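## Task

Lift the white 2x4 brick that sits on top of another piece and put it down on the table surface, away from the stack, without disturbing any of the other bricks; then open the gripper and move the arm away from it.

## Robot and tools

Robot: a single arm with six revolute joints and a parallel two-finger gripper. Joint order (column order everywhere): waist, shoulder, elbow, wrist pitch, wrist yaw, wrist roll. Stated joint ranges in radians: waist -3.054 to 3.054, shoulder 0.000 to 3.142, elbow 0.000 to 2.356, wrist pitch -1.571 to 1.571, wrist yaw -1.571 to 1.571, wrist roll -3.142 to 3.142. Real ends may differ from these by up to 0.010 rad either way.

Scene frame: origin on the table top directly under the arm base, +z up, +y to the left when facing along +x. The base may be slightly tilted. The gripper's fingers point along its own +x and close along its own y. end_effector_position is the spot between the finger pads, 3 to 4 cm back from the fingertips; at long reach the printed value can be off.

execute_actions takes "actions": a list holding at most one item, or empty. An empty list just reports the current state. An item with "rows" is a motion: "rows" is a list of 1 to 15 rows, each row exactly 7 numbers: the six joint targets as absolute angles in radians (same form as the Joint positions line), then the gripper opening command. "steps" (1 to 15, default 15) is how many control steps of 1/30 s the motion lasts; each row covers one step and the final row is reused if rows run out. An item with only "steps" (up to 300) is a wait: no new command, returning once that many steps have passed since the previous result. Optional "pictures" (true/false) controls whether camera images come back; by default they do. A refused call sends nothing.

Opening command: range -1 to 1, +1 fully open (pad gap 0.088 m); empty fingers touch near -0.80, and values below that do not close them further. Full open to closed needs about 0.5 s. To hold something, keep commanding a value well under grip_measured (the measured opening on the same scale); the gap between command and reading sets squeeze force. Readings may carry a constant error of about 1 mm. A fast close can squeeze too hard and pop the fingers open.

Joint target rules: a target more than 0.010 rad beyond a stated end, and further out than the last reported angle, gets the call refused. Targets past the real end are clipped to it, flagged by "joint sent to its limit" (possibly referring to an earlier motion). Each step the command is clamped to within a fixed lead of the measured angle: 0.211 rad for waist, shoulder, elbow; 0.213 wrist pitch; 0.267 wrist yaw; 0.228 wrist roll. If the targets would shift the gripper over 70 mm from where it is, all targets are scaled back toward the current angles. So large moves take several calls. Friction can leave joints short of their targets, especially at far reach, and tiny changes may not move at all; check Joint positions after each move.

Between calls the arm keeps heading toward the last row sent until it settles or a step is held; after that only a new action makes it continue. Fingers keep opening or closing regardless.

Result lines: a state line with end_effector_position (m), end_effector_quat_wxyz, and linear/angular velocities (m/s, rad/s) in the scene frame; Joint positions and Joint velocities in column order plus the pad gap (m, m/s); grip_measured; "joint command not followed" means a clearance check (mounting block or post counts as arm) altered or blocked targets; HELD marks steps on which your row was not fully sent; MOTOR HOT appears from 50 °C; OVER-TEMPERATURE FAULT means a motor hit 95 °C and the arm is held until it cools, and if it stays hot 30 to 60 s the arm and gripper lose power and go limp. Holding a load heats motors, even while idle, so do not hang on to bricks longer than needed.

Torque fault: if contact torque reaches a joint's load limit (N m: waist 16.8, shoulder 20.8, elbow 20.8, wrist pitch 5.49, wrist yaw 5.47, wrist roll 5.13; a held object's weight counts), the arm halts for 10 s and the rest of that call is dropped. Avoid pressing into the table or pile.

Cameras: cam_head_left and cam_head_right are fixed, cam_wrist rides on the hand; all images 672x504, returned in that order. Calibration lines give intrinsics K, distortion D, and T_world_to_cam (world to camera, metres) for projecting points; actual poses can be off by a couple of degrees and millimetres. Results list cameras whose numbers change.

zoom_image: "camera" is one of cam_head_left, cam_head_right, cam_wrist; "region" is [x0, y0, x1, y1] in pixels of that camera's latest full image, top-left origin, at most 504 by 504. It returns an enlarged view.

finished_scene: "scene" is the number of the scene being ended; it grades that scene and starts the next task, with no undo. Answering without any tool call ends everything.

Avoid: dropping bricks from height, slamming, hard pushes, knocking anything off the table, moving bricks not part of the goal. Loose objects may occasionally be nudged by an outside push. Smooth motion and low effort are preferred.

Each tool is called after ">>>" as name(argument=value, ...), one argument or row to a line, values as JSON.

## Session

>>> execute_actions(
  actions=[],
)

Scene clock: 0.00 s of 4185.00 s.
end_effector_position=(+0.0534, +0.2378, +0.2401) grip_measured=+0.854 end_effector_quat_wxyz=(-0.027, +0.491, +0.820, -0.293) end_effector_velocity=(-0.005, -0.005, -0.003) end_effector_angular_velocity=(-0.009, -0.008, +0.027)
Joint positions: [ 1.349  0.083  0.229 -0.427 -0.434  2.723  0.081]
Joint velocities: [-0.002 -0.007 -0.002 -0.037 -0.007 -0.022 -0.   ]
Motor temperatures (°C, as the motors report them): [24 26 26 25 26 24]
Heat: hottest shoulder 26 °C (+0.0 °C/min).

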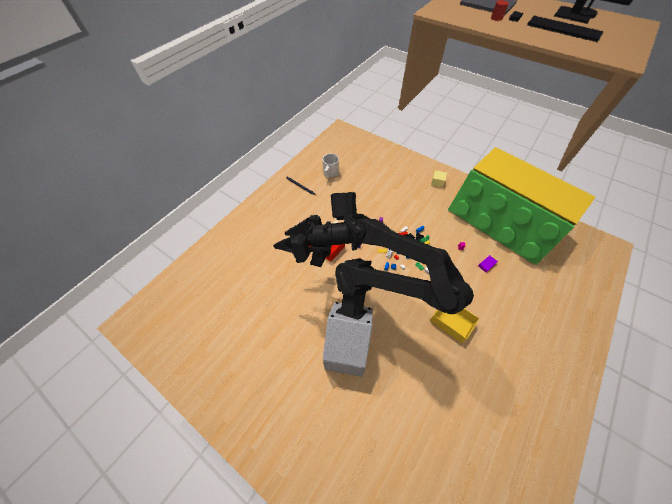

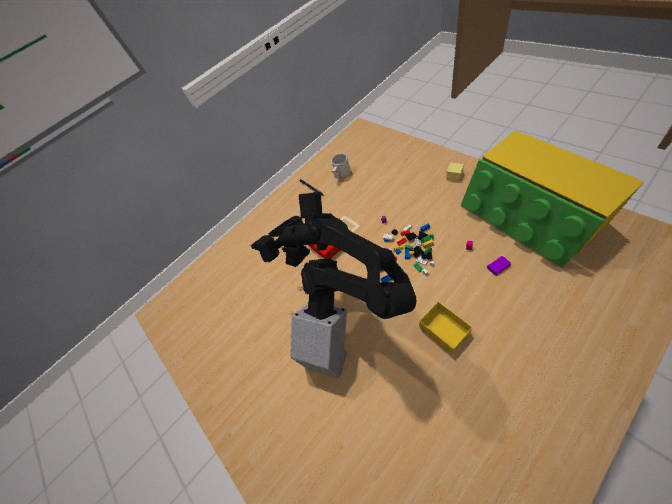

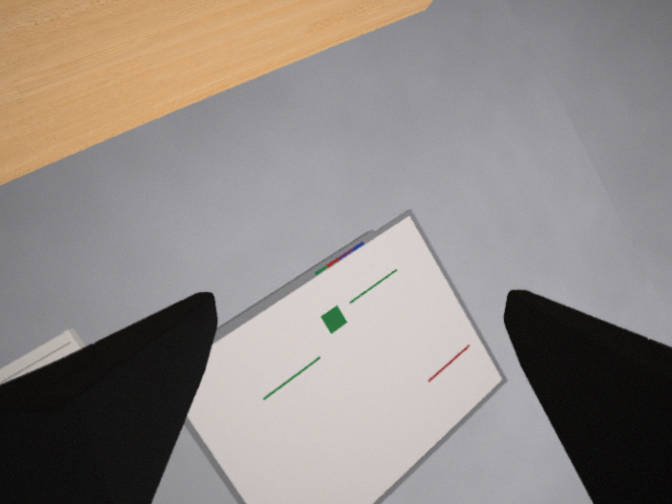

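>>> execute_actions(
  actions=[
    {"rows":[[0,1.3,0.9,-1.0,0,0,1]]},
  ],
  pictures=false,
)

>>> execute_actions(
  actions=[
    {"steps":60},
  ],
)

Scene clock: 1.93 s of 4185.00 s.
end_effector_position=(+0.2365, +0.1610, +0.1330) grip_measured=+1.000 end_effector_quat_wxyz=(+0.496, +0.356, +0.651, -0.451) end_effector_velocity=(+0.088, -0.329, -0.319) end_effector_angular_velocity=(-1.508, +0.743, +0.898)
Joint positions: [ 0.53   0.869  0.879 -0.978 -0.01   1.819  0.088]
Joint velocities: [-1.658  1.57   0.203 -0.212  0.037 -1.853  0.   ]
Motor temperatures (°C, as the motors report them): [24 26 26 25 26 24]
Heat: hottest shoulder 26 °C (+0.0 °C/min).
Steps of this call (steps 1 to 43: nothing new was sent; steps 44 to 58: all 15 steps of this action). Readings (joint positions):
44: [1.320 0.117 0.264 -0.489 -0.389 2.669]
45: [1.264 0.174 0.313 -0.546 -0.309 2.608]
47: [1.147 0.290 0.422 -0.652 -0.170 2.486]
51: [0.919 0.507 0.644 -0.871 -0.050 2.244]
58: the state above

Scene clock: 3.93 s of 4185.00 s.
end_effector_position=(+0.2380, +0.0292, +0.0691) grip_measured=+1.000 end_effector_quat_wxyz=(+0.467, -0.147, +0.870, -0.056) end_effector_velocity=(+0.001, +0.001, -0.001) end_effector_angular_velocity=(+0.010, -0.005, +0.002)
Joint positions: [ 0.004  1.286  0.894 -0.997 -0.     0.003  0.088]
Joint velocities: [-0.002 -0.002 -0.002  0.007 -0.007 -0.007  0.   ]
Motor temperatures (°C, as the motors report them): [24 26 26 25 26 24]
Heat: hottest shoulder 26 °C (+0.0 °C/min).
Steps of this call (steps 1 to 60: the robot went on to your last target). Readings (joint positions):
1: [0.475 0.922 0.883 -0.984 -0.009 1.758]
2: [0.420 0.976 0.886 -0.987 -0.008 1.698]
4: [0.310 1.084 0.889 -0.991 -0.007 1.577]
8: [0.100 1.247 0.892 -0.996 -0.001 1.335]
60: the state above
The arm was judged still, so your last target was given up. Only a new action makes it travel on or press farther. Fingers that are still opening or closing keep moving.
camera_calibration (this result's frames):
cam_wrist: T_world_to_cam=[[0.192444, -0.949327, 0.248484, -0.0284238], [-0.557052, 0.102781, 0.824093, 0.0923785], [-0.807873, -0.29701, -0.509044, 0.308041], [0, 0, 0, 1]] pos_world=[0.305787, 0.0550131, 0.0877407]

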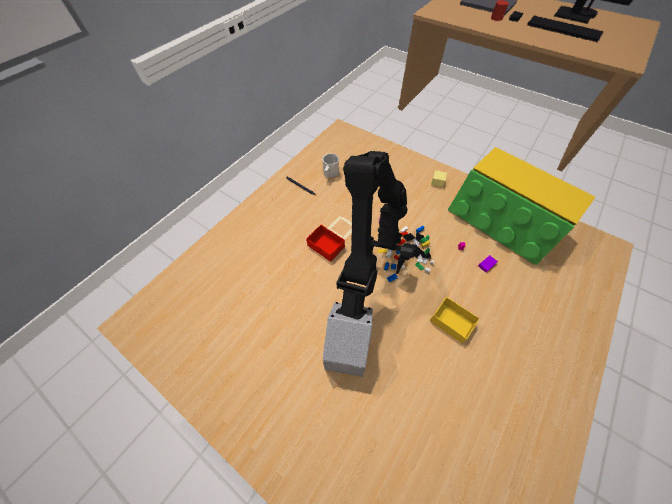

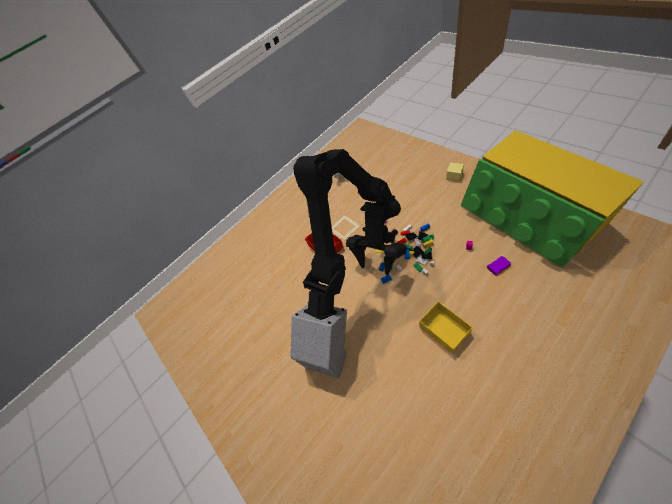

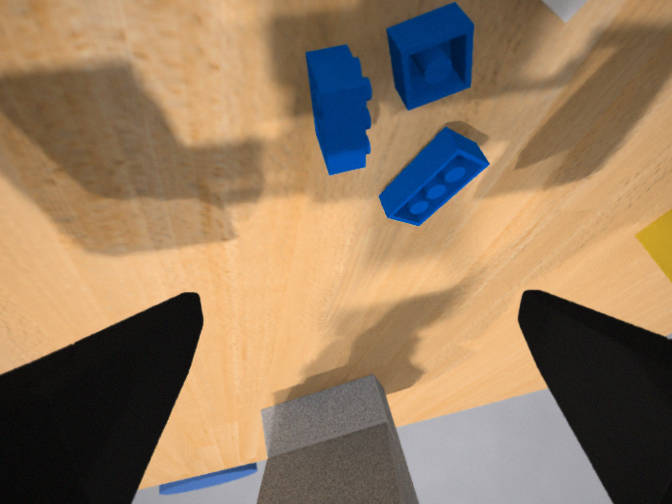

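>>> execute_actions(
  actions=[
    {"rows":[[-0.05,0.8,0.95,-0.65,0,0,1]]},
  ],
  pictures=false,
)

>>> execute_actions(
  actions=[
    {"steps":10},
  ],
)

Scene clock: 6.10 s of 4185.00 s.
end_effector_position=(+0.3775, +0.0714, +0.1731) grip_measured=+1.000 end_effector_quat_wxyz=(+0.792, -0.159, +0.589, -0.012) end_effector_velocity=(+0.001, +0.002, +0.001) end_effector_angular_velocity=(+0.011, -0.004, +0.024)
Joint positions: [-0.046  0.816  0.954 -0.659 -0.     0.002  0.088]
Joint velocities: [-0.007 -0.007 -0.002  0.007 -0.022 -0.022  0.   ]
Motor temperatures (°C, as the motors report them): [24 26 26 25 26 24]
Heat: hottest shoulder 26 °C (+0.0 °C/min).
Steps of this call (steps 1 to 50: nothing new was sent; steps 51 to 65: all 15 steps of this action). Readings (joint positions):
51: [-0.001 1.266 0.895 -0.971 -0.000 0.003]
52: [-0.011 1.239 0.895 -0.925 0.000 0.002]
54: [-0.027 1.163 0.911 -0.829 -0.000 0.002]
58: [-0.041 0.973 0.938 -0.705 -0.000 0.002]
65: the state above

Scene clock: 6.43 s of 4185.00 s.
end_effector_position=(+0.3787, +0.0719, +0.1743) grip_measured=+1.000 end_effector_quat_wxyz=(+0.795, -0.159, +0.586, -0.012) end_effector_velocity=(+0.001, -0.000, +0.002) end_effector_angular_velocity=(+0.002, -0.011, +0.007)
Joint positions: [-0.046  0.813  0.954 -0.653 -0.     0.002  0.088]
Joint velocities: [-0.007 -0.007 -0.002  0.007 -0.007 -0.007  0.   ]
Motor temperatures (°C, as the motors report them): [24 27 26 25 26 24]
Heat: hottest shoulder 27 °C (+9.3 °C/min).
Steps of this call (steps 1 to 10: the robot went on to your last target). Readings (joint positions):
1: [-0.046 0.816 0.954 -0.658 -0.000 0.002]
2: [-0.046 0.816 0.954 -0.657 -0.000 0.002]
4: [-0.046 0.815 0.954 -0.654 -0.000 0.002]
8: [-0.046 0.813 0.954 -0.653 -0.000 0.002]
10: the state above
camera_calibration (this result's frames):
cam_wrist: T_world_to_cam=[[0.15094, -0.951747, 0.267196, -0.0285125], [-0.984845, -0.12142, 0.123847, 0.379774], [-0.0854278, -0.28184, -0.955651, 0.291173], [0, 0, 0, 1]] pos_world=[0.403196, 0.10104, 0.238844]

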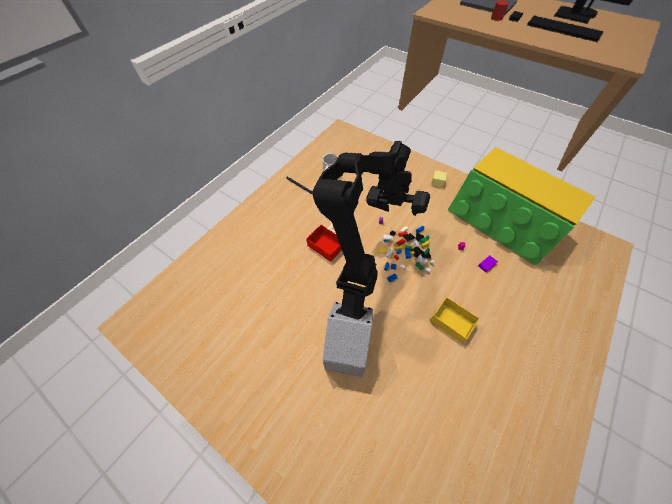

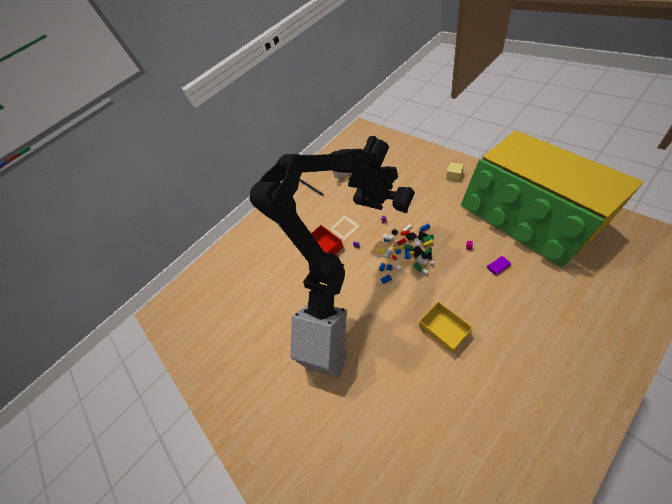

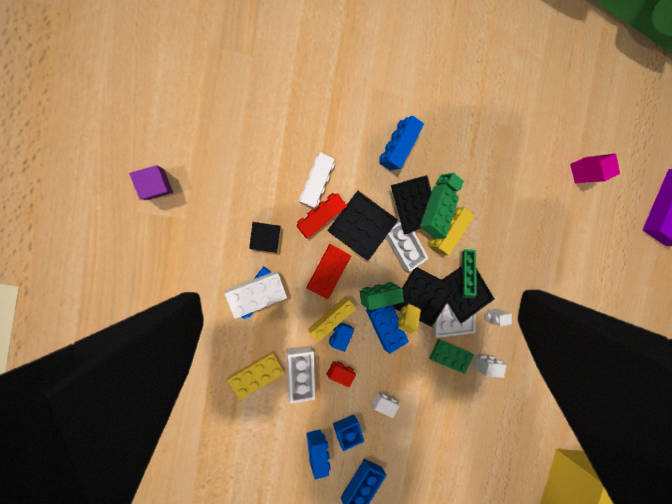

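>>> zoom_image(
  camera="cam_wrist",
  region=[190,200,370,360],
)

Region (190, 200, 370, 360) of cam_wrist's 672x504 image, scaled by 2.800, with more detail than that image has.

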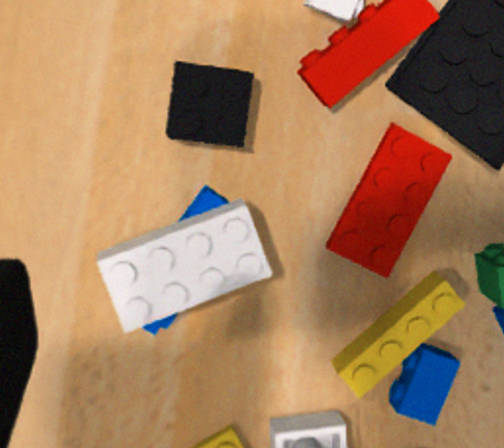

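>>> execute_actions(
  actions=[
    {"rows":[[-0.06,1.138,0.93,-0.584,-0.278,1.27,0]]},
  ],
  pictures=false,
)

>>> execute_actions(
  actions=[
    {"steps":20},
  ],
)

Scene clock: 9.00 s of 4185.00 s.
end_effector_position=(+0.3536, +0.0796, +0.0787) grip_measured=+0.009 end_effector_quat_wxyz=(+0.664, +0.253, +0.657, -0.254) end_effector_velocity=(+0.004, +0.002, -0.003) end_effector_angular_velocity=(+0.038, -0.019, -1.793)
Joint positions: [-0.056  1.123  0.927 -0.586 -0.271  0.905  0.039]
Joint velocities: [-0.002  0.012  0.002  0.022 -0.022  1.795 -0.004]
Motor temperatures (°C, as the motors report them): [24 27 26 25 26 24]
Heat: hottest shoulder 27 °C (+6.7 °C/min).
Steps of this call (steps 1 to 15: the robot went on to your last target; steps 16 to 62: nothing new was sent; steps 63 to 77: all 15 steps of this action). Readings (joint positions):
63: [-0.051 0.837 0.953 -0.642 -0.057 0.055]
64: [-0.053 0.870 0.954 -0.611 -0.124 0.118]
66: [-0.054 0.970 0.954 -0.596 -0.197 0.238]
70: [-0.055 1.109 0.930 -0.596 -0.250 0.481]
77: the state above

Scene clock: 9.67 s of 4185.00 s.
end_effector_position=(+0.3535, +0.0797, +0.0786) grip_measured=+0.000 end_effector_quat_wxyz=(+0.607, +0.368, +0.601, -0.368) end_effector_velocity=(-0.003, +0.002, +0.000) end_effector_angular_velocity=(+0.019, +0.010, -0.011)
Joint positions: [-0.057  1.124  0.927 -0.585 -0.274  1.266  0.039]
Joint velocities: [-0.002 -0.002 -0.002 -0.007 -0.022  0.007 -0.   ]
Motor temperatures (°C, as the motors report them): [24 27 27 25 26 24]
Heat: hottest shoulder 27 °C (+6.2 °C/min).
Steps of this call (steps 1 to 20: the robot went on to your last target). Readings (joint positions):
1: [-0.056 1.123 0.927 -0.586 -0.272 0.966]
2: [-0.056 1.123 0.927 -0.586 -0.272 1.026]
4: [-0.056 1.123 0.927 -0.586 -0.273 1.136]
8: [-0.057 1.123 0.927 -0.585 -0.274 1.230]
20: the state above
camera_calibration (this result's frames):
cam_wrist: T_world_to_cam=[[-0.89608, -0.443892, -0.000728301, 0.359057], [-0.408612, 0.824218, 0.392047, 0.0676588], [-0.173426, 0.351603, -0.919945, 0.177507], [0, 0, 0, 1]] pos_world=[0.380174, 0.0412051, 0.137032]

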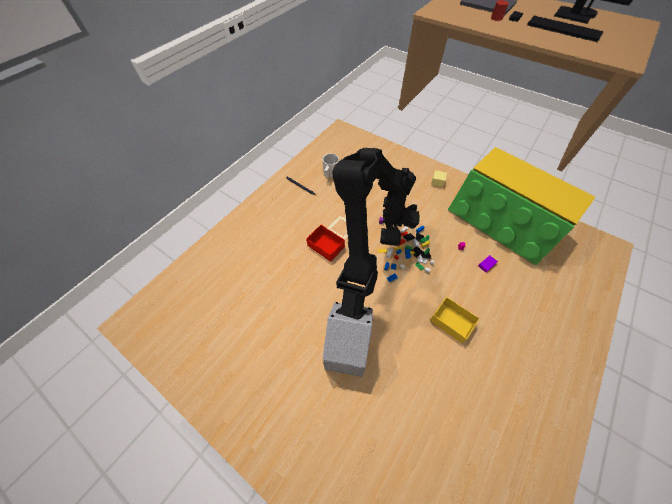

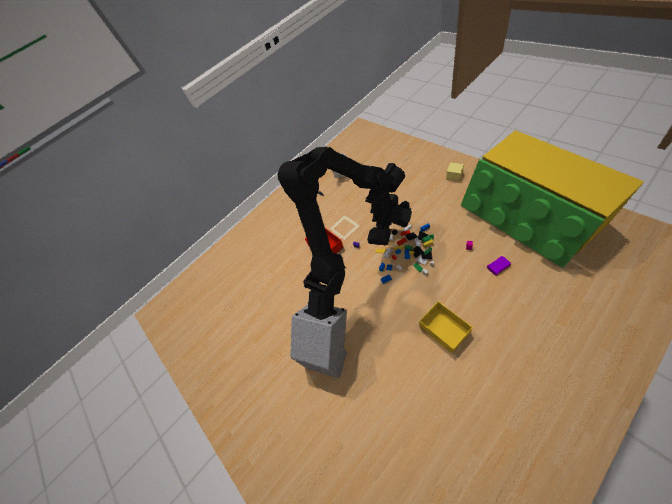

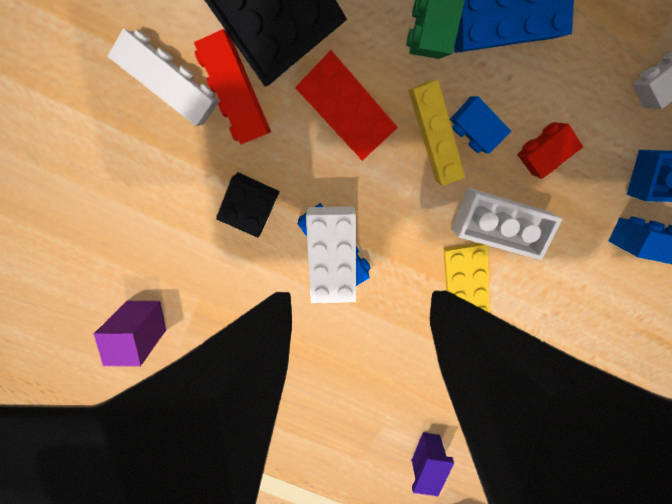

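>>> execute_actions(
  actions=[
    {"rows":[[0,1.16,0.927,-0.56,-0.238,1.3,0],[0,1.18,0.927,-0.54,-0.238,1.3,0],[0,1.2,0.927,-0.52,-0.238,1.3,0],[0,1.228,0.927,-0.49,-0.238,1.3,-0.1]]},
  ],
)

Scene clock: 11.73 s of 4185.00 s.
end_effector_position=(+0.3573, +0.0863, +0.0521) grip_measured=-0.098 end_effector_quat_wxyz=(+0.605, +0.366, +0.605, -0.366) end_effector_velocity=(-0.000, +0.002, -0.001) end_effector_angular_velocity=(+0.009, -0.000, +0.010)
Joint positions: [-0.004  1.212  0.927 -0.495 -0.243  1.297  0.034]
Joint velocities: [ 0.002  0.002 -0.002  0.007 -0.007 -0.007 -0.001]
Motor temperatures (°C, as the motors report them): [24 27 27 25 26 24]
Heat: hottest shoulder 27 °C (+5.1 °C/min).
Steps of this call (steps 1 to 15: the robot went on to your last target; steps 16 to 47: nothing new was sent; steps 48 to 62: all 15 steps of this action). Readings (joint positions):
48: [-0.051 1.126 0.927 -0.582 -0.267 1.275]
49: [-0.039 1.133 0.927 -0.572 -0.262 1.281]
51: [-0.019 1.158 0.927 -0.539 -0.255 1.288]
55: [-0.007 1.206 0.927 -0.509 -0.245 1.294]
62: the state above
camera_calibration (this result's frames):
cam_wrist: T_world_to_cam=[[-0.893428, -0.449184, 0.00451701, 0.364519], [-0.41016, 0.819828, 0.399564, 0.0747158], [-0.183181, 0.355129, -0.916694, 0.154486], [0, 0, 0, 1]] pos_world=[0.384616, 0.0476199, 0.110116]

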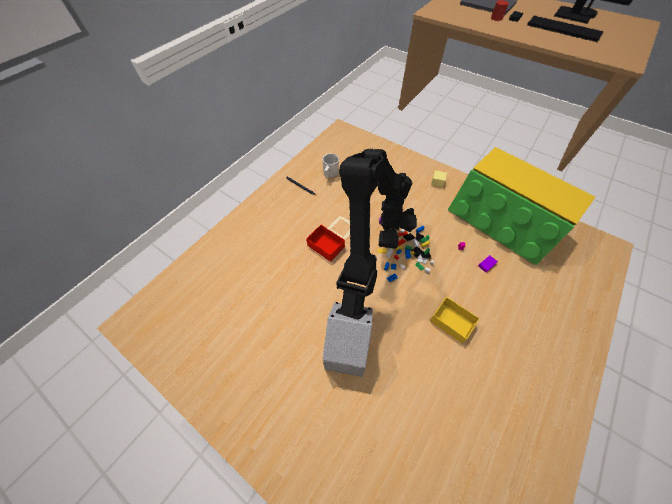

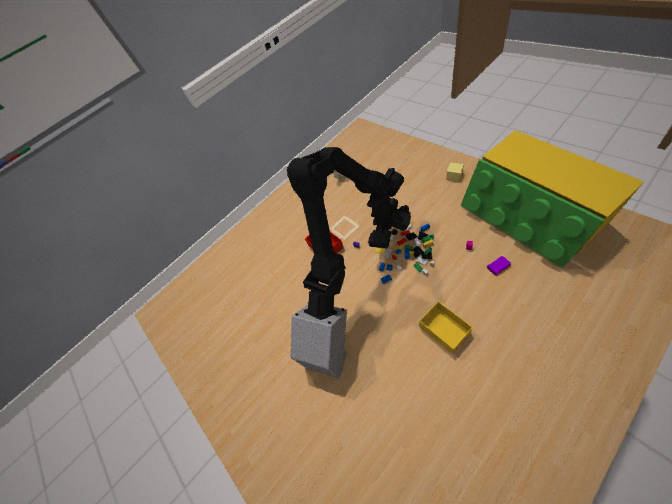

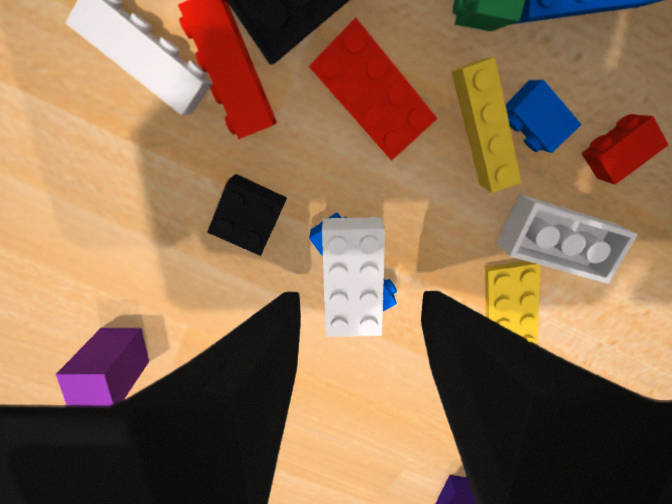

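>>> execute_actions(
  actions=[
    {"rows":[[-0.02,1.256,0.94,-0.47,-0.25,1.3,-0.1]]},
  ],
)

Scene clock: 13.30 s of 4185.00 s.
end_effector_position=(+0.3607, +0.0816, +0.0460) grip_measured=-0.100 end_effector_quat_wxyz=(+0.605, +0.368, +0.602, -0.370) end_effector_velocity=(-0.003, -0.001, -0.001) end_effector_angular_velocity=(+0.003, +0.012, +0.017)
Joint positions: [-0.016  1.24   0.932 -0.473 -0.246  1.297  0.034]
Joint velocities: [-0.002  0.002 -0.002 -0.007 -0.007 -0.022 -0.   ]
Motor temperatures (°C, as the motors report them): [24 27 27 26 26 24]
Heat: hottest shoulder 27 °C (+4.5 °C/min).
Steps of this call (steps 1 to 15: the robot went on to your last target; steps 16 to 32: nothing new was sent; steps 33 to 47: all 15 steps of this action). Readings (joint positions):
33: [-0.004 1.216 0.927 -0.490 -0.242 1.297]
34: [-0.007 1.221 0.929 -0.483 -0.242 1.297]
36: [-0.012 1.232 0.930 -0.478 -0.242 1.297]
40: [-0.016 1.240 0.931 -0.475 -0.245 1.297]
47: the state above
camera_calibration (this result's frames):
cam_wrist: T_world_to_cam=[[-0.897273, -0.441449, 0.00500162, 0.366212], [-0.403909, 0.825438, 0.394346, 0.0799157], [-0.178212, 0.351816, -0.918948, 0.149768], [0, 0, 0, 1]] pos_world=[0.387561, 0.0430073, 0.104283]

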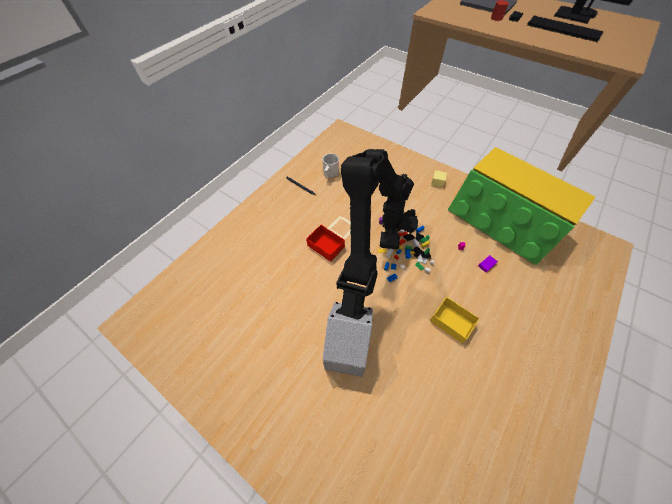

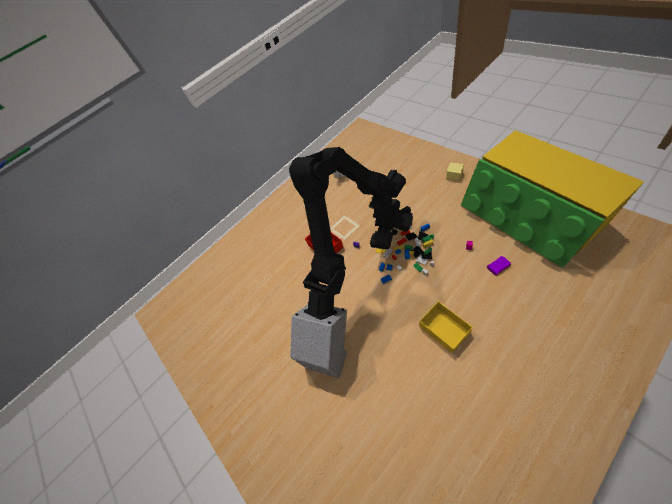

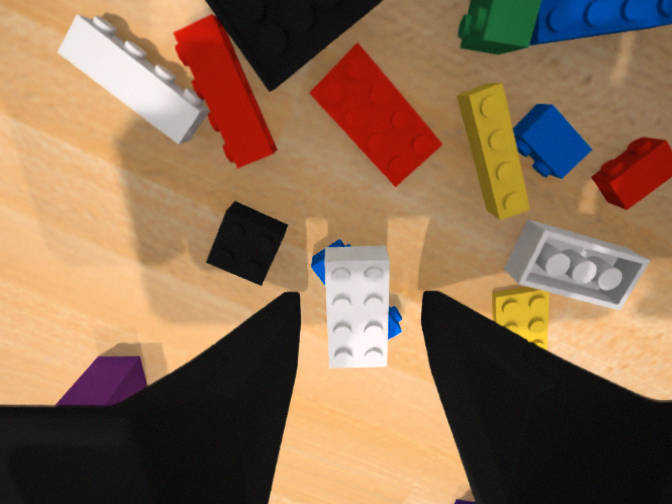

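>>> execute_actions(
  actions=[
    {"rows":[[-0.02,1.256,0.94,-0.47,-0.25,1.3,-0.25],[-0.02,1.256,0.94,-0.47,-0.25,1.3,-0.35],[-0.02,1.256,0.94,-0.47,-0.25,1.3,-0.42],[-0.02,1.256,0.94,-0.47,-0.25,1.3,-0.48],[-0.02,1.256,0.94,-0.47,-0.25,1.3,-0.55],[-0.02,1.256,0.94,-0.47,-0.25,1.3,-0.65]]},
  ],
  pictures=false,
)

>>> execute_actions(
  actions=[
    {"rows":[[-0.05,1.12,0.94,-0.585,-0.27,1.3,-0.65]]},
  ],
)

Scene clock: 15.07 s of 4185.00 s.
end_effector_position=(+0.3607, +0.0814, +0.0459) grip_measured=-0.480 end_effector_quat_wxyz=(+0.605, +0.368, +0.602, -0.370) end_effector_velocity=(-0.002, -0.000, +0.000) end_effector_angular_velocity=(+0.004, +0.008, +0.004)
Joint positions: [-0.017  1.24   0.932 -0.473 -0.246  1.297  0.015]
Joint velocities: [-0.002 -0.002 -0.002 -0.007 -0.007 -0.007 -0.   ]
Motor temperatures (°C, as the motors report them): [24 28 27 26 26 24]
Heat: hottest shoulder 28 °C (+8.0 °C/min).
Steps of this call (steps 1 to 15: the robot went on to your last target; steps 16 to 38: nothing new was sent; steps 39 to 53: all 15 steps of this action). Readings (joint positions):
39: [-0.017 1.240 0.932 -0.473 -0.246 1.297]
40: [-0.017 1.240 0.932 -0.473 -0.246 1.297]
42: [-0.017 1.240 0.932 -0.473 -0.246 1.297]
46: [-0.017 1.240 0.932 -0.473 -0.246 1.297]
53: the state above

Scene clock: 15.57 s of 4185.00 s.
end_effector_position=(+0.3567, +0.0822, +0.0773) grip_measured=-0.480 end_effector_quat_wxyz=(+0.604, +0.376, +0.596, -0.374) end_effector_velocity=(-0.008, -0.001, +0.002) end_effector_angular_velocity=(+0.000, +0.031, -0.017)
Joint positions: [-0.046  1.134  0.938 -0.581 -0.266  1.298  0.015]
Joint velocities: [-0.002 -0.007 -0.002 -0.037 -0.007  0.007 -0.   ]
Motor temperatures (°C, as the motors report them): [24 28 27 26 26 24]
Heat: hottest shoulder 28 °C (+7.7 °C/min).
Steps of this call (steps 1 to 15: all 15 steps of this action). Readings (joint positions):
1: [-0.020 1.228 0.933 -0.490 -0.252 1.298]
2: [-0.027 1.212 0.933 -0.524 -0.255 1.298]
4: [-0.039 1.173 0.933 -0.551 -0.259 1.298]
8: [-0.045 1.136 0.938 -0.572 -0.264 1.298]
15: the state above
camera_calibration (this result's frames):
cam_wrist: T_world_to_cam=[[-0.905878, -0.423521, -0.00381938, 0.365094], [-0.391152, 0.833116, 0.391047, 0.0605433], [-0.162435, 0.355735, -0.920363, 0.171805], [0, 0, 0, 1]] pos_world=[0.382319, 0.0430685, 0.135842]

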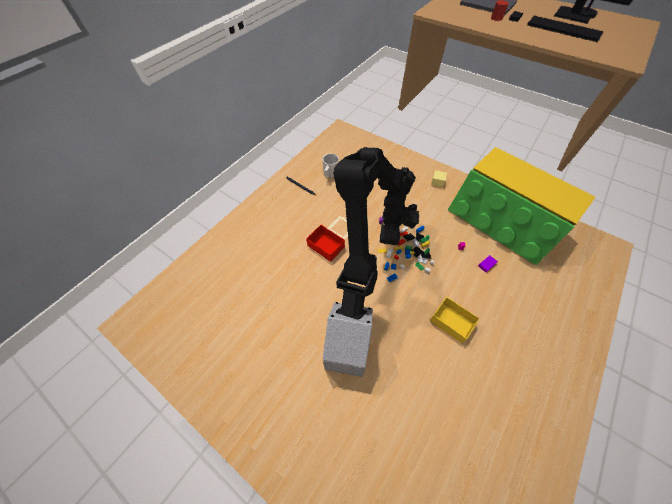

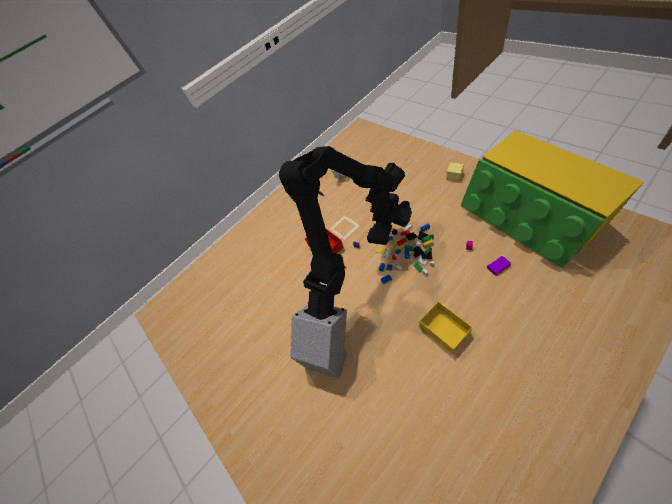

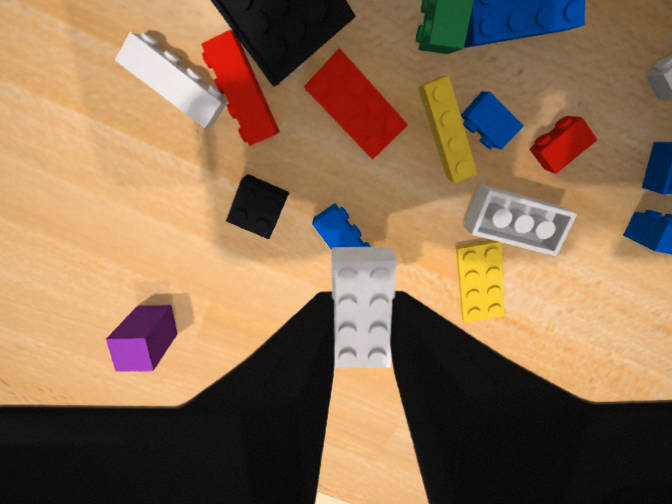

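>>> execute_actions(
  actions=[
    {"rows":[[0,1.0,0.8,-0.56,-0.23,1.3,-0.65],[0,1.0,0.8,-0.56,-0.23,1.3,-0.65],[0,1.0,0.8,-0.56,-0.23,1.3,-0.65],[0.05,0.88,0.64,-0.52,-0.2,1.3,-0.65],[0.05,0.88,0.64,-0.52,-0.2,1.3,-0.65],[0.05,0.88,0.64,-0.52,-0.2,1.3,-0.65],[0.1,0.76,0.471,-0.463,-0.16,1.3,-0.65]]},
  ],
  pictures=false,
)

>>> execute_actions(
  actions=[
    {"rows":[[0.133,0.905,0.431,-0.29,-0.141,1.3,-0.65]]},
  ],
)

Scene clock: 18.03 s of 4185.00 s.
end_effector_position=(+0.2451, +0.0801, +0.0716) grip_measured=-0.480 end_effector_quat_wxyz=(+0.618, +0.344, +0.616, -0.347) end_effector_velocity=(-0.005, +0.002, +0.005) end_effector_angular_velocity=(+0.013, -0.095, +0.032)
Joint positions: [ 0.092  0.782  0.488 -0.472 -0.168  1.298  0.015]
Joint velocities: [ 0.032 -0.12  -0.085  0.066  0.037  0.007  0.   ]
Motor temperatures (°C, as the motors report them): [24 28 27 26 26 24]
Heat: hottest shoulder 28 °C (+6.7 °C/min).
Steps of this call (steps 1 to 15: the robot went on to your last target; steps 16 to 59: nothing new was sent; steps 60 to 74: all 15 steps of this action). Readings (joint positions):
60: [-0.042 1.115 0.919 -0.566 -0.259 1.298]
61: [-0.033 1.089 0.891 -0.566 -0.253 1.298]
63: [-0.009 1.024 0.822 -0.549 -0.236 1.298]
67: [0.055 0.872 0.637 -0.502 -0.195 1.298]
74: the state above

Scene clock: 18.53 s of 4185.00 s.
end_effector_position=(+0.2440, +0.0815, +0.0450) grip_measured=-0.480 end_effector_quat_wxyz=(+0.625, +0.340, +0.618, -0.334) end_effector_velocity=(-0.005, -0.000, -0.002) end_effector_angular_velocity=(+0.002, +0.024, +0.006)
Joint positions: [ 0.129  0.893  0.438 -0.295 -0.145  1.299  0.015]
Joint velocities: [ 0.002  0.012 -0.002 -0.007 -0.007 -0.007  0.   ]
Motor temperatures (°C, as the motors report them): [24 28 27 26 26 24]
Heat: hottest shoulder 28 °C (+6.5 °C/min).
Steps of this call (steps 1 to 15: all 15 steps of this action). Readings (joint positions):
1: [0.099 0.794 0.478 -0.430 -0.161 1.298]
2: [0.107 0.817 0.471 -0.381 -0.156 1.299]
4: [0.120 0.858 0.460 -0.342 -0.152 1.299]
8: [0.127 0.888 0.439 -0.309 -0.147 1.299]
15: the state above
camera_calibration (this result's frames):
cam_wrist: T_world_to_cam=[[-0.847124, -0.531352, -0.00682873, 0.257114], [-0.490387, 0.776736, 0.395224, 0.0582406], [-0.204699, 0.338152, -0.918559, 0.135695], [0, 0, 0, 1]] pos_world=[0.274145, 0.0454951, 0.103382]

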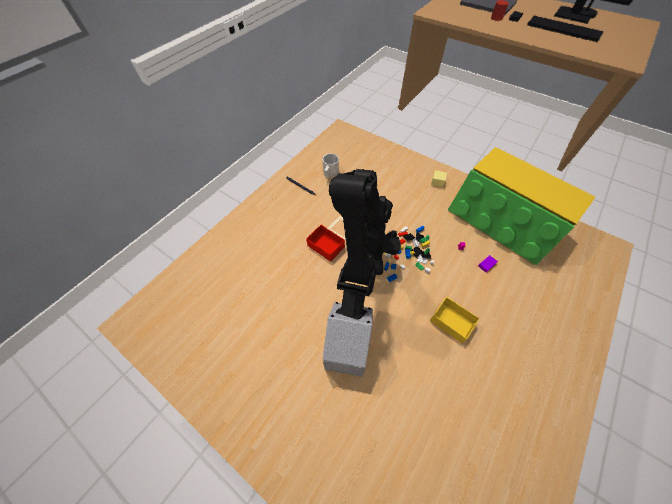

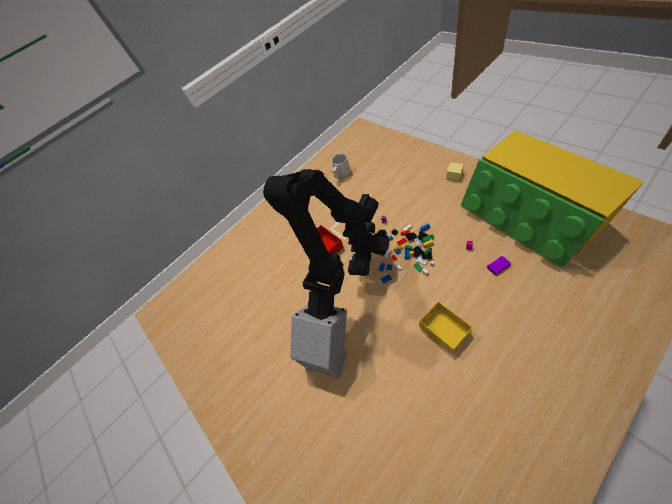

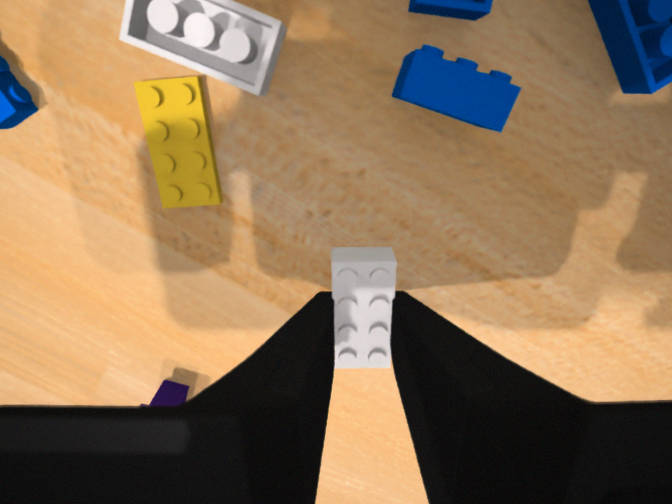

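>>> execute_actions(
  actions=[
    {"rows":[[0.133,0.935,0.42,-0.26,-0.141,1.3,-0.65]]},
  ],
  pictures=false,
)

>>> execute_actions(
  actions=[
    {"rows":[[0.133,0.935,0.42,-0.26,-0.141,1.3,-0.1]],"steps":10},
  ],
  pictures=false,
)

>>> execute_actions(
  actions=[
    {"rows":[[0.1,0.5,0.5,-0.7,-0.141,1.3,-0.1]]},
  ],
)

Scene clock: 19.83 s of 4185.00 s.
end_effector_position=(+0.2411, +0.0797, +0.0386) grip_measured=-0.480 end_effector_quat_wxyz=(+0.622, +0.338, +0.621, -0.337) end_effector_velocity=(-0.002, -0.000, +0.000) end_effector_angular_velocity=(+0.003, +0.008, +0.005)
Joint positions: [ 0.129  0.924  0.427 -0.263 -0.145  1.299  0.015]
Joint velocities: [-0.002 -0.002 -0.002 -0.007 -0.007 -0.007  0.   ]
Motor temperatures (°C, as the motors report them): [24 28 27 26 26 24]
Heat: hottest shoulder 28 °C (+6.1 °C/min).
Steps of this call (steps 1 to 15: the robot went on to your last target; steps 16 to 24: nothing new was sent; steps 25 to 39: all 15 steps of this action). Readings (joint positions):
25: [0.129 0.898 0.437 -0.285 -0.145 1.299]
26: [0.129 0.904 0.436 -0.277 -0.145 1.299]
28: [0.129 0.916 0.432 -0.272 -0.145 1.299]
32: [0.129 0.922 0.427 -0.266 -0.145 1.299]
39: the state above

Scene clock: 20.17 s of 4185.00 s.
end_effector_position=(+0.2411, +0.0797, +0.0386) grip_measured=-0.122 end_effector_quat_wxyz=(+0.622, +0.338, +0.621, -0.337) end_effector_velocity=(-0.005, +0.000, -0.001) end_effector_angular_velocity=(+0.005, +0.014, +0.007)
Joint positions: [ 0.129  0.924  0.427 -0.263 -0.145  1.299  0.033]
Joint velocities: [ 0.002 -0.002 -0.007 -0.007 -0.007 -0.007  0.011]
Motor temperatures (°C, as the motors report them): [24 28 27 26 26 24]
Heat: hottest shoulder 28 °C (+6.0 °C/min).
Steps of this call (steps 1 to 10: all 10 steps of this action). Readings (joint positions):
1: [0.129 0.924 0.427 -0.263 -0.145 1.299]
2: [0.129 0.924 0.427 -0.263 -0.145 1.299]
4: [0.129 0.924 0.427 -0.263 -0.145 1.299]
8: [0.129 0.924 0.427 -0.263 -0.145 1.299]
10: the state above

Scene clock: 20.67 s of 4185.00 s.
end_effector_position=(+0.2311, +0.0827, +0.1144) grip_measured=-0.100 end_effector_quat_wxyz=(+0.638, +0.349, +0.601, -0.332) end_effector_velocity=(-0.013, +0.001, +0.008) end_effector_angular_velocity=(+0.016, +0.028, +0.007)
Joint positions: [ 0.104  0.514  0.494 -0.69  -0.144  1.299  0.034]
Joint velocities: [ 0.002 -0.061 -0.002 -0.081 -0.022 -0.007  0.   ]
Motor temperatures (°C, as the motors report them): [24 28 27 26 26 24]
Heat: hottest shoulder 28 °C (+5.8 °C/min).
Steps of this call (steps 1 to 15: all 15 steps of this action). Readings (joint positions):
1: [0.126 0.896 0.438 -0.311 -0.145 1.299]
2: [0.121 0.850 0.446 -0.379 -0.144 1.299]
4: [0.111 0.739 0.467 -0.483 -0.144 1.299]
8: [0.106 0.562 0.493 -0.635 -0.144 1.299]
15: the state above
camera_calibration (this result's frames):
cam_wrist: T_world_to_cam=[[-0.852097, -0.521701, -0.0419447, 0.251695], [-0.498671, 0.784915, 0.367745, 0.0280137], [-0.15893, 0.334271, -0.92898, 0.187377], [0, 0, 0, 1]] pos_world=[0.258218, 0.0466865, 0.174325]

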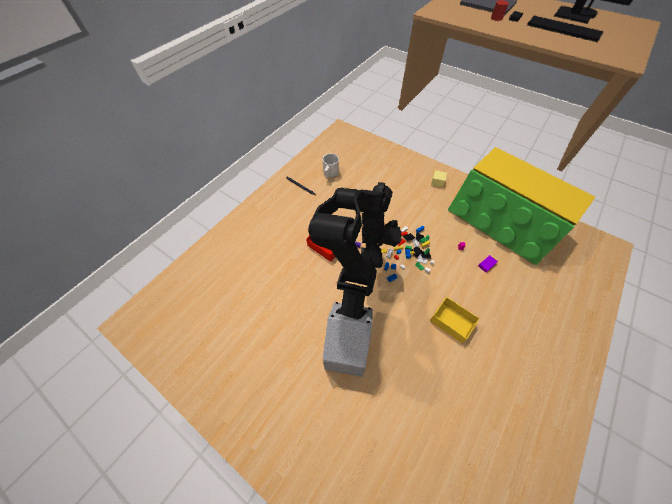

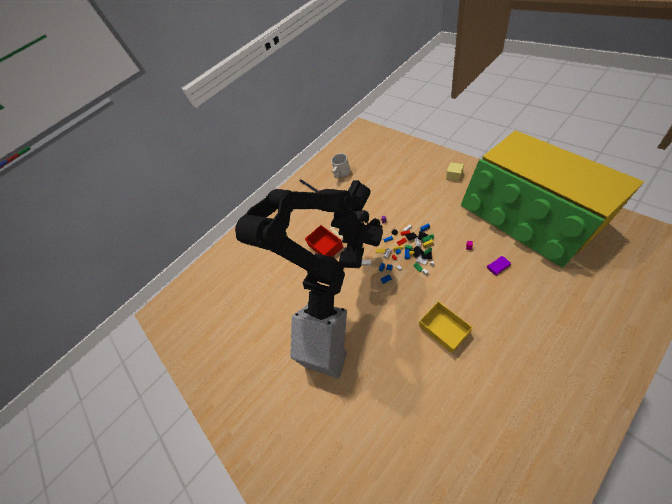

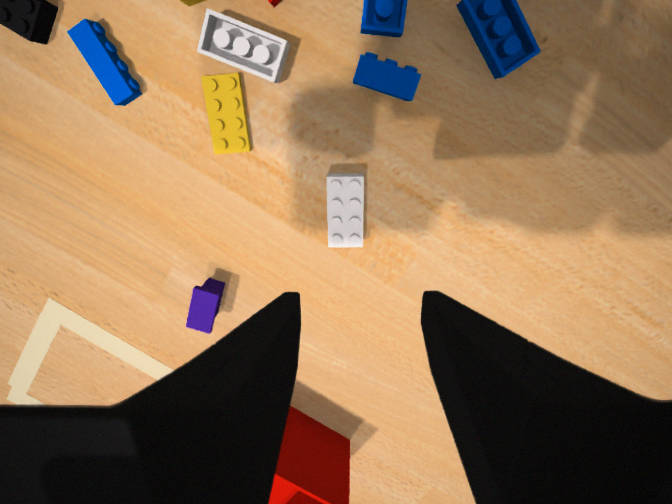

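>>> execute_actions(
  actions=[
    {"rows":[[0.1,0.3,0.6,-0.8,-0.141,1.3,-0.1]]},
  ],
  pictures=false,
)

>>> finished_scene(
  scene=1,
)

Scene clock: 22.17 s of 4185.00 s.
end_effector_position=(+0.2516, +0.0983, +0.1712) grip_measured=-0.100 end_effector_quat_wxyz=(+0.687, +0.386, +0.553, -0.271) end_effector_velocity=(-0.005, -0.001, +0.000) end_effector_angular_velocity=(-0.000, +0.013, +0.005)
Joint positions: [ 0.103  0.309  0.594 -0.796 -0.144  1.299  0.034]
Joint velocities: [-0.002 -0.012 -0.002 -0.022 -0.007 -0.007  0.   ]
Motor temperatures (°C, as the motors report them): [24 28 27 26 26 24]
Heat: hottest shoulder 28 °C (+5.4 °C/min).
Steps of this call (steps 1 to 15: the robot went on to your last target; steps 16 to 30: nothing new was sent; steps 31 to 45: all 15 steps of this action). Readings (joint positions):
31: [0.103 0.480 0.507 -0.725 -0.144 1.299]
32: [0.103 0.439 0.520 -0.757 -0.144 1.299]
34: [0.103 0.364 0.558 -0.764 -0.144 1.299]
38: [0.103 0.315 0.594 -0.787 -0.144 1.299]
45: the state above

The scene is finished: the task was done.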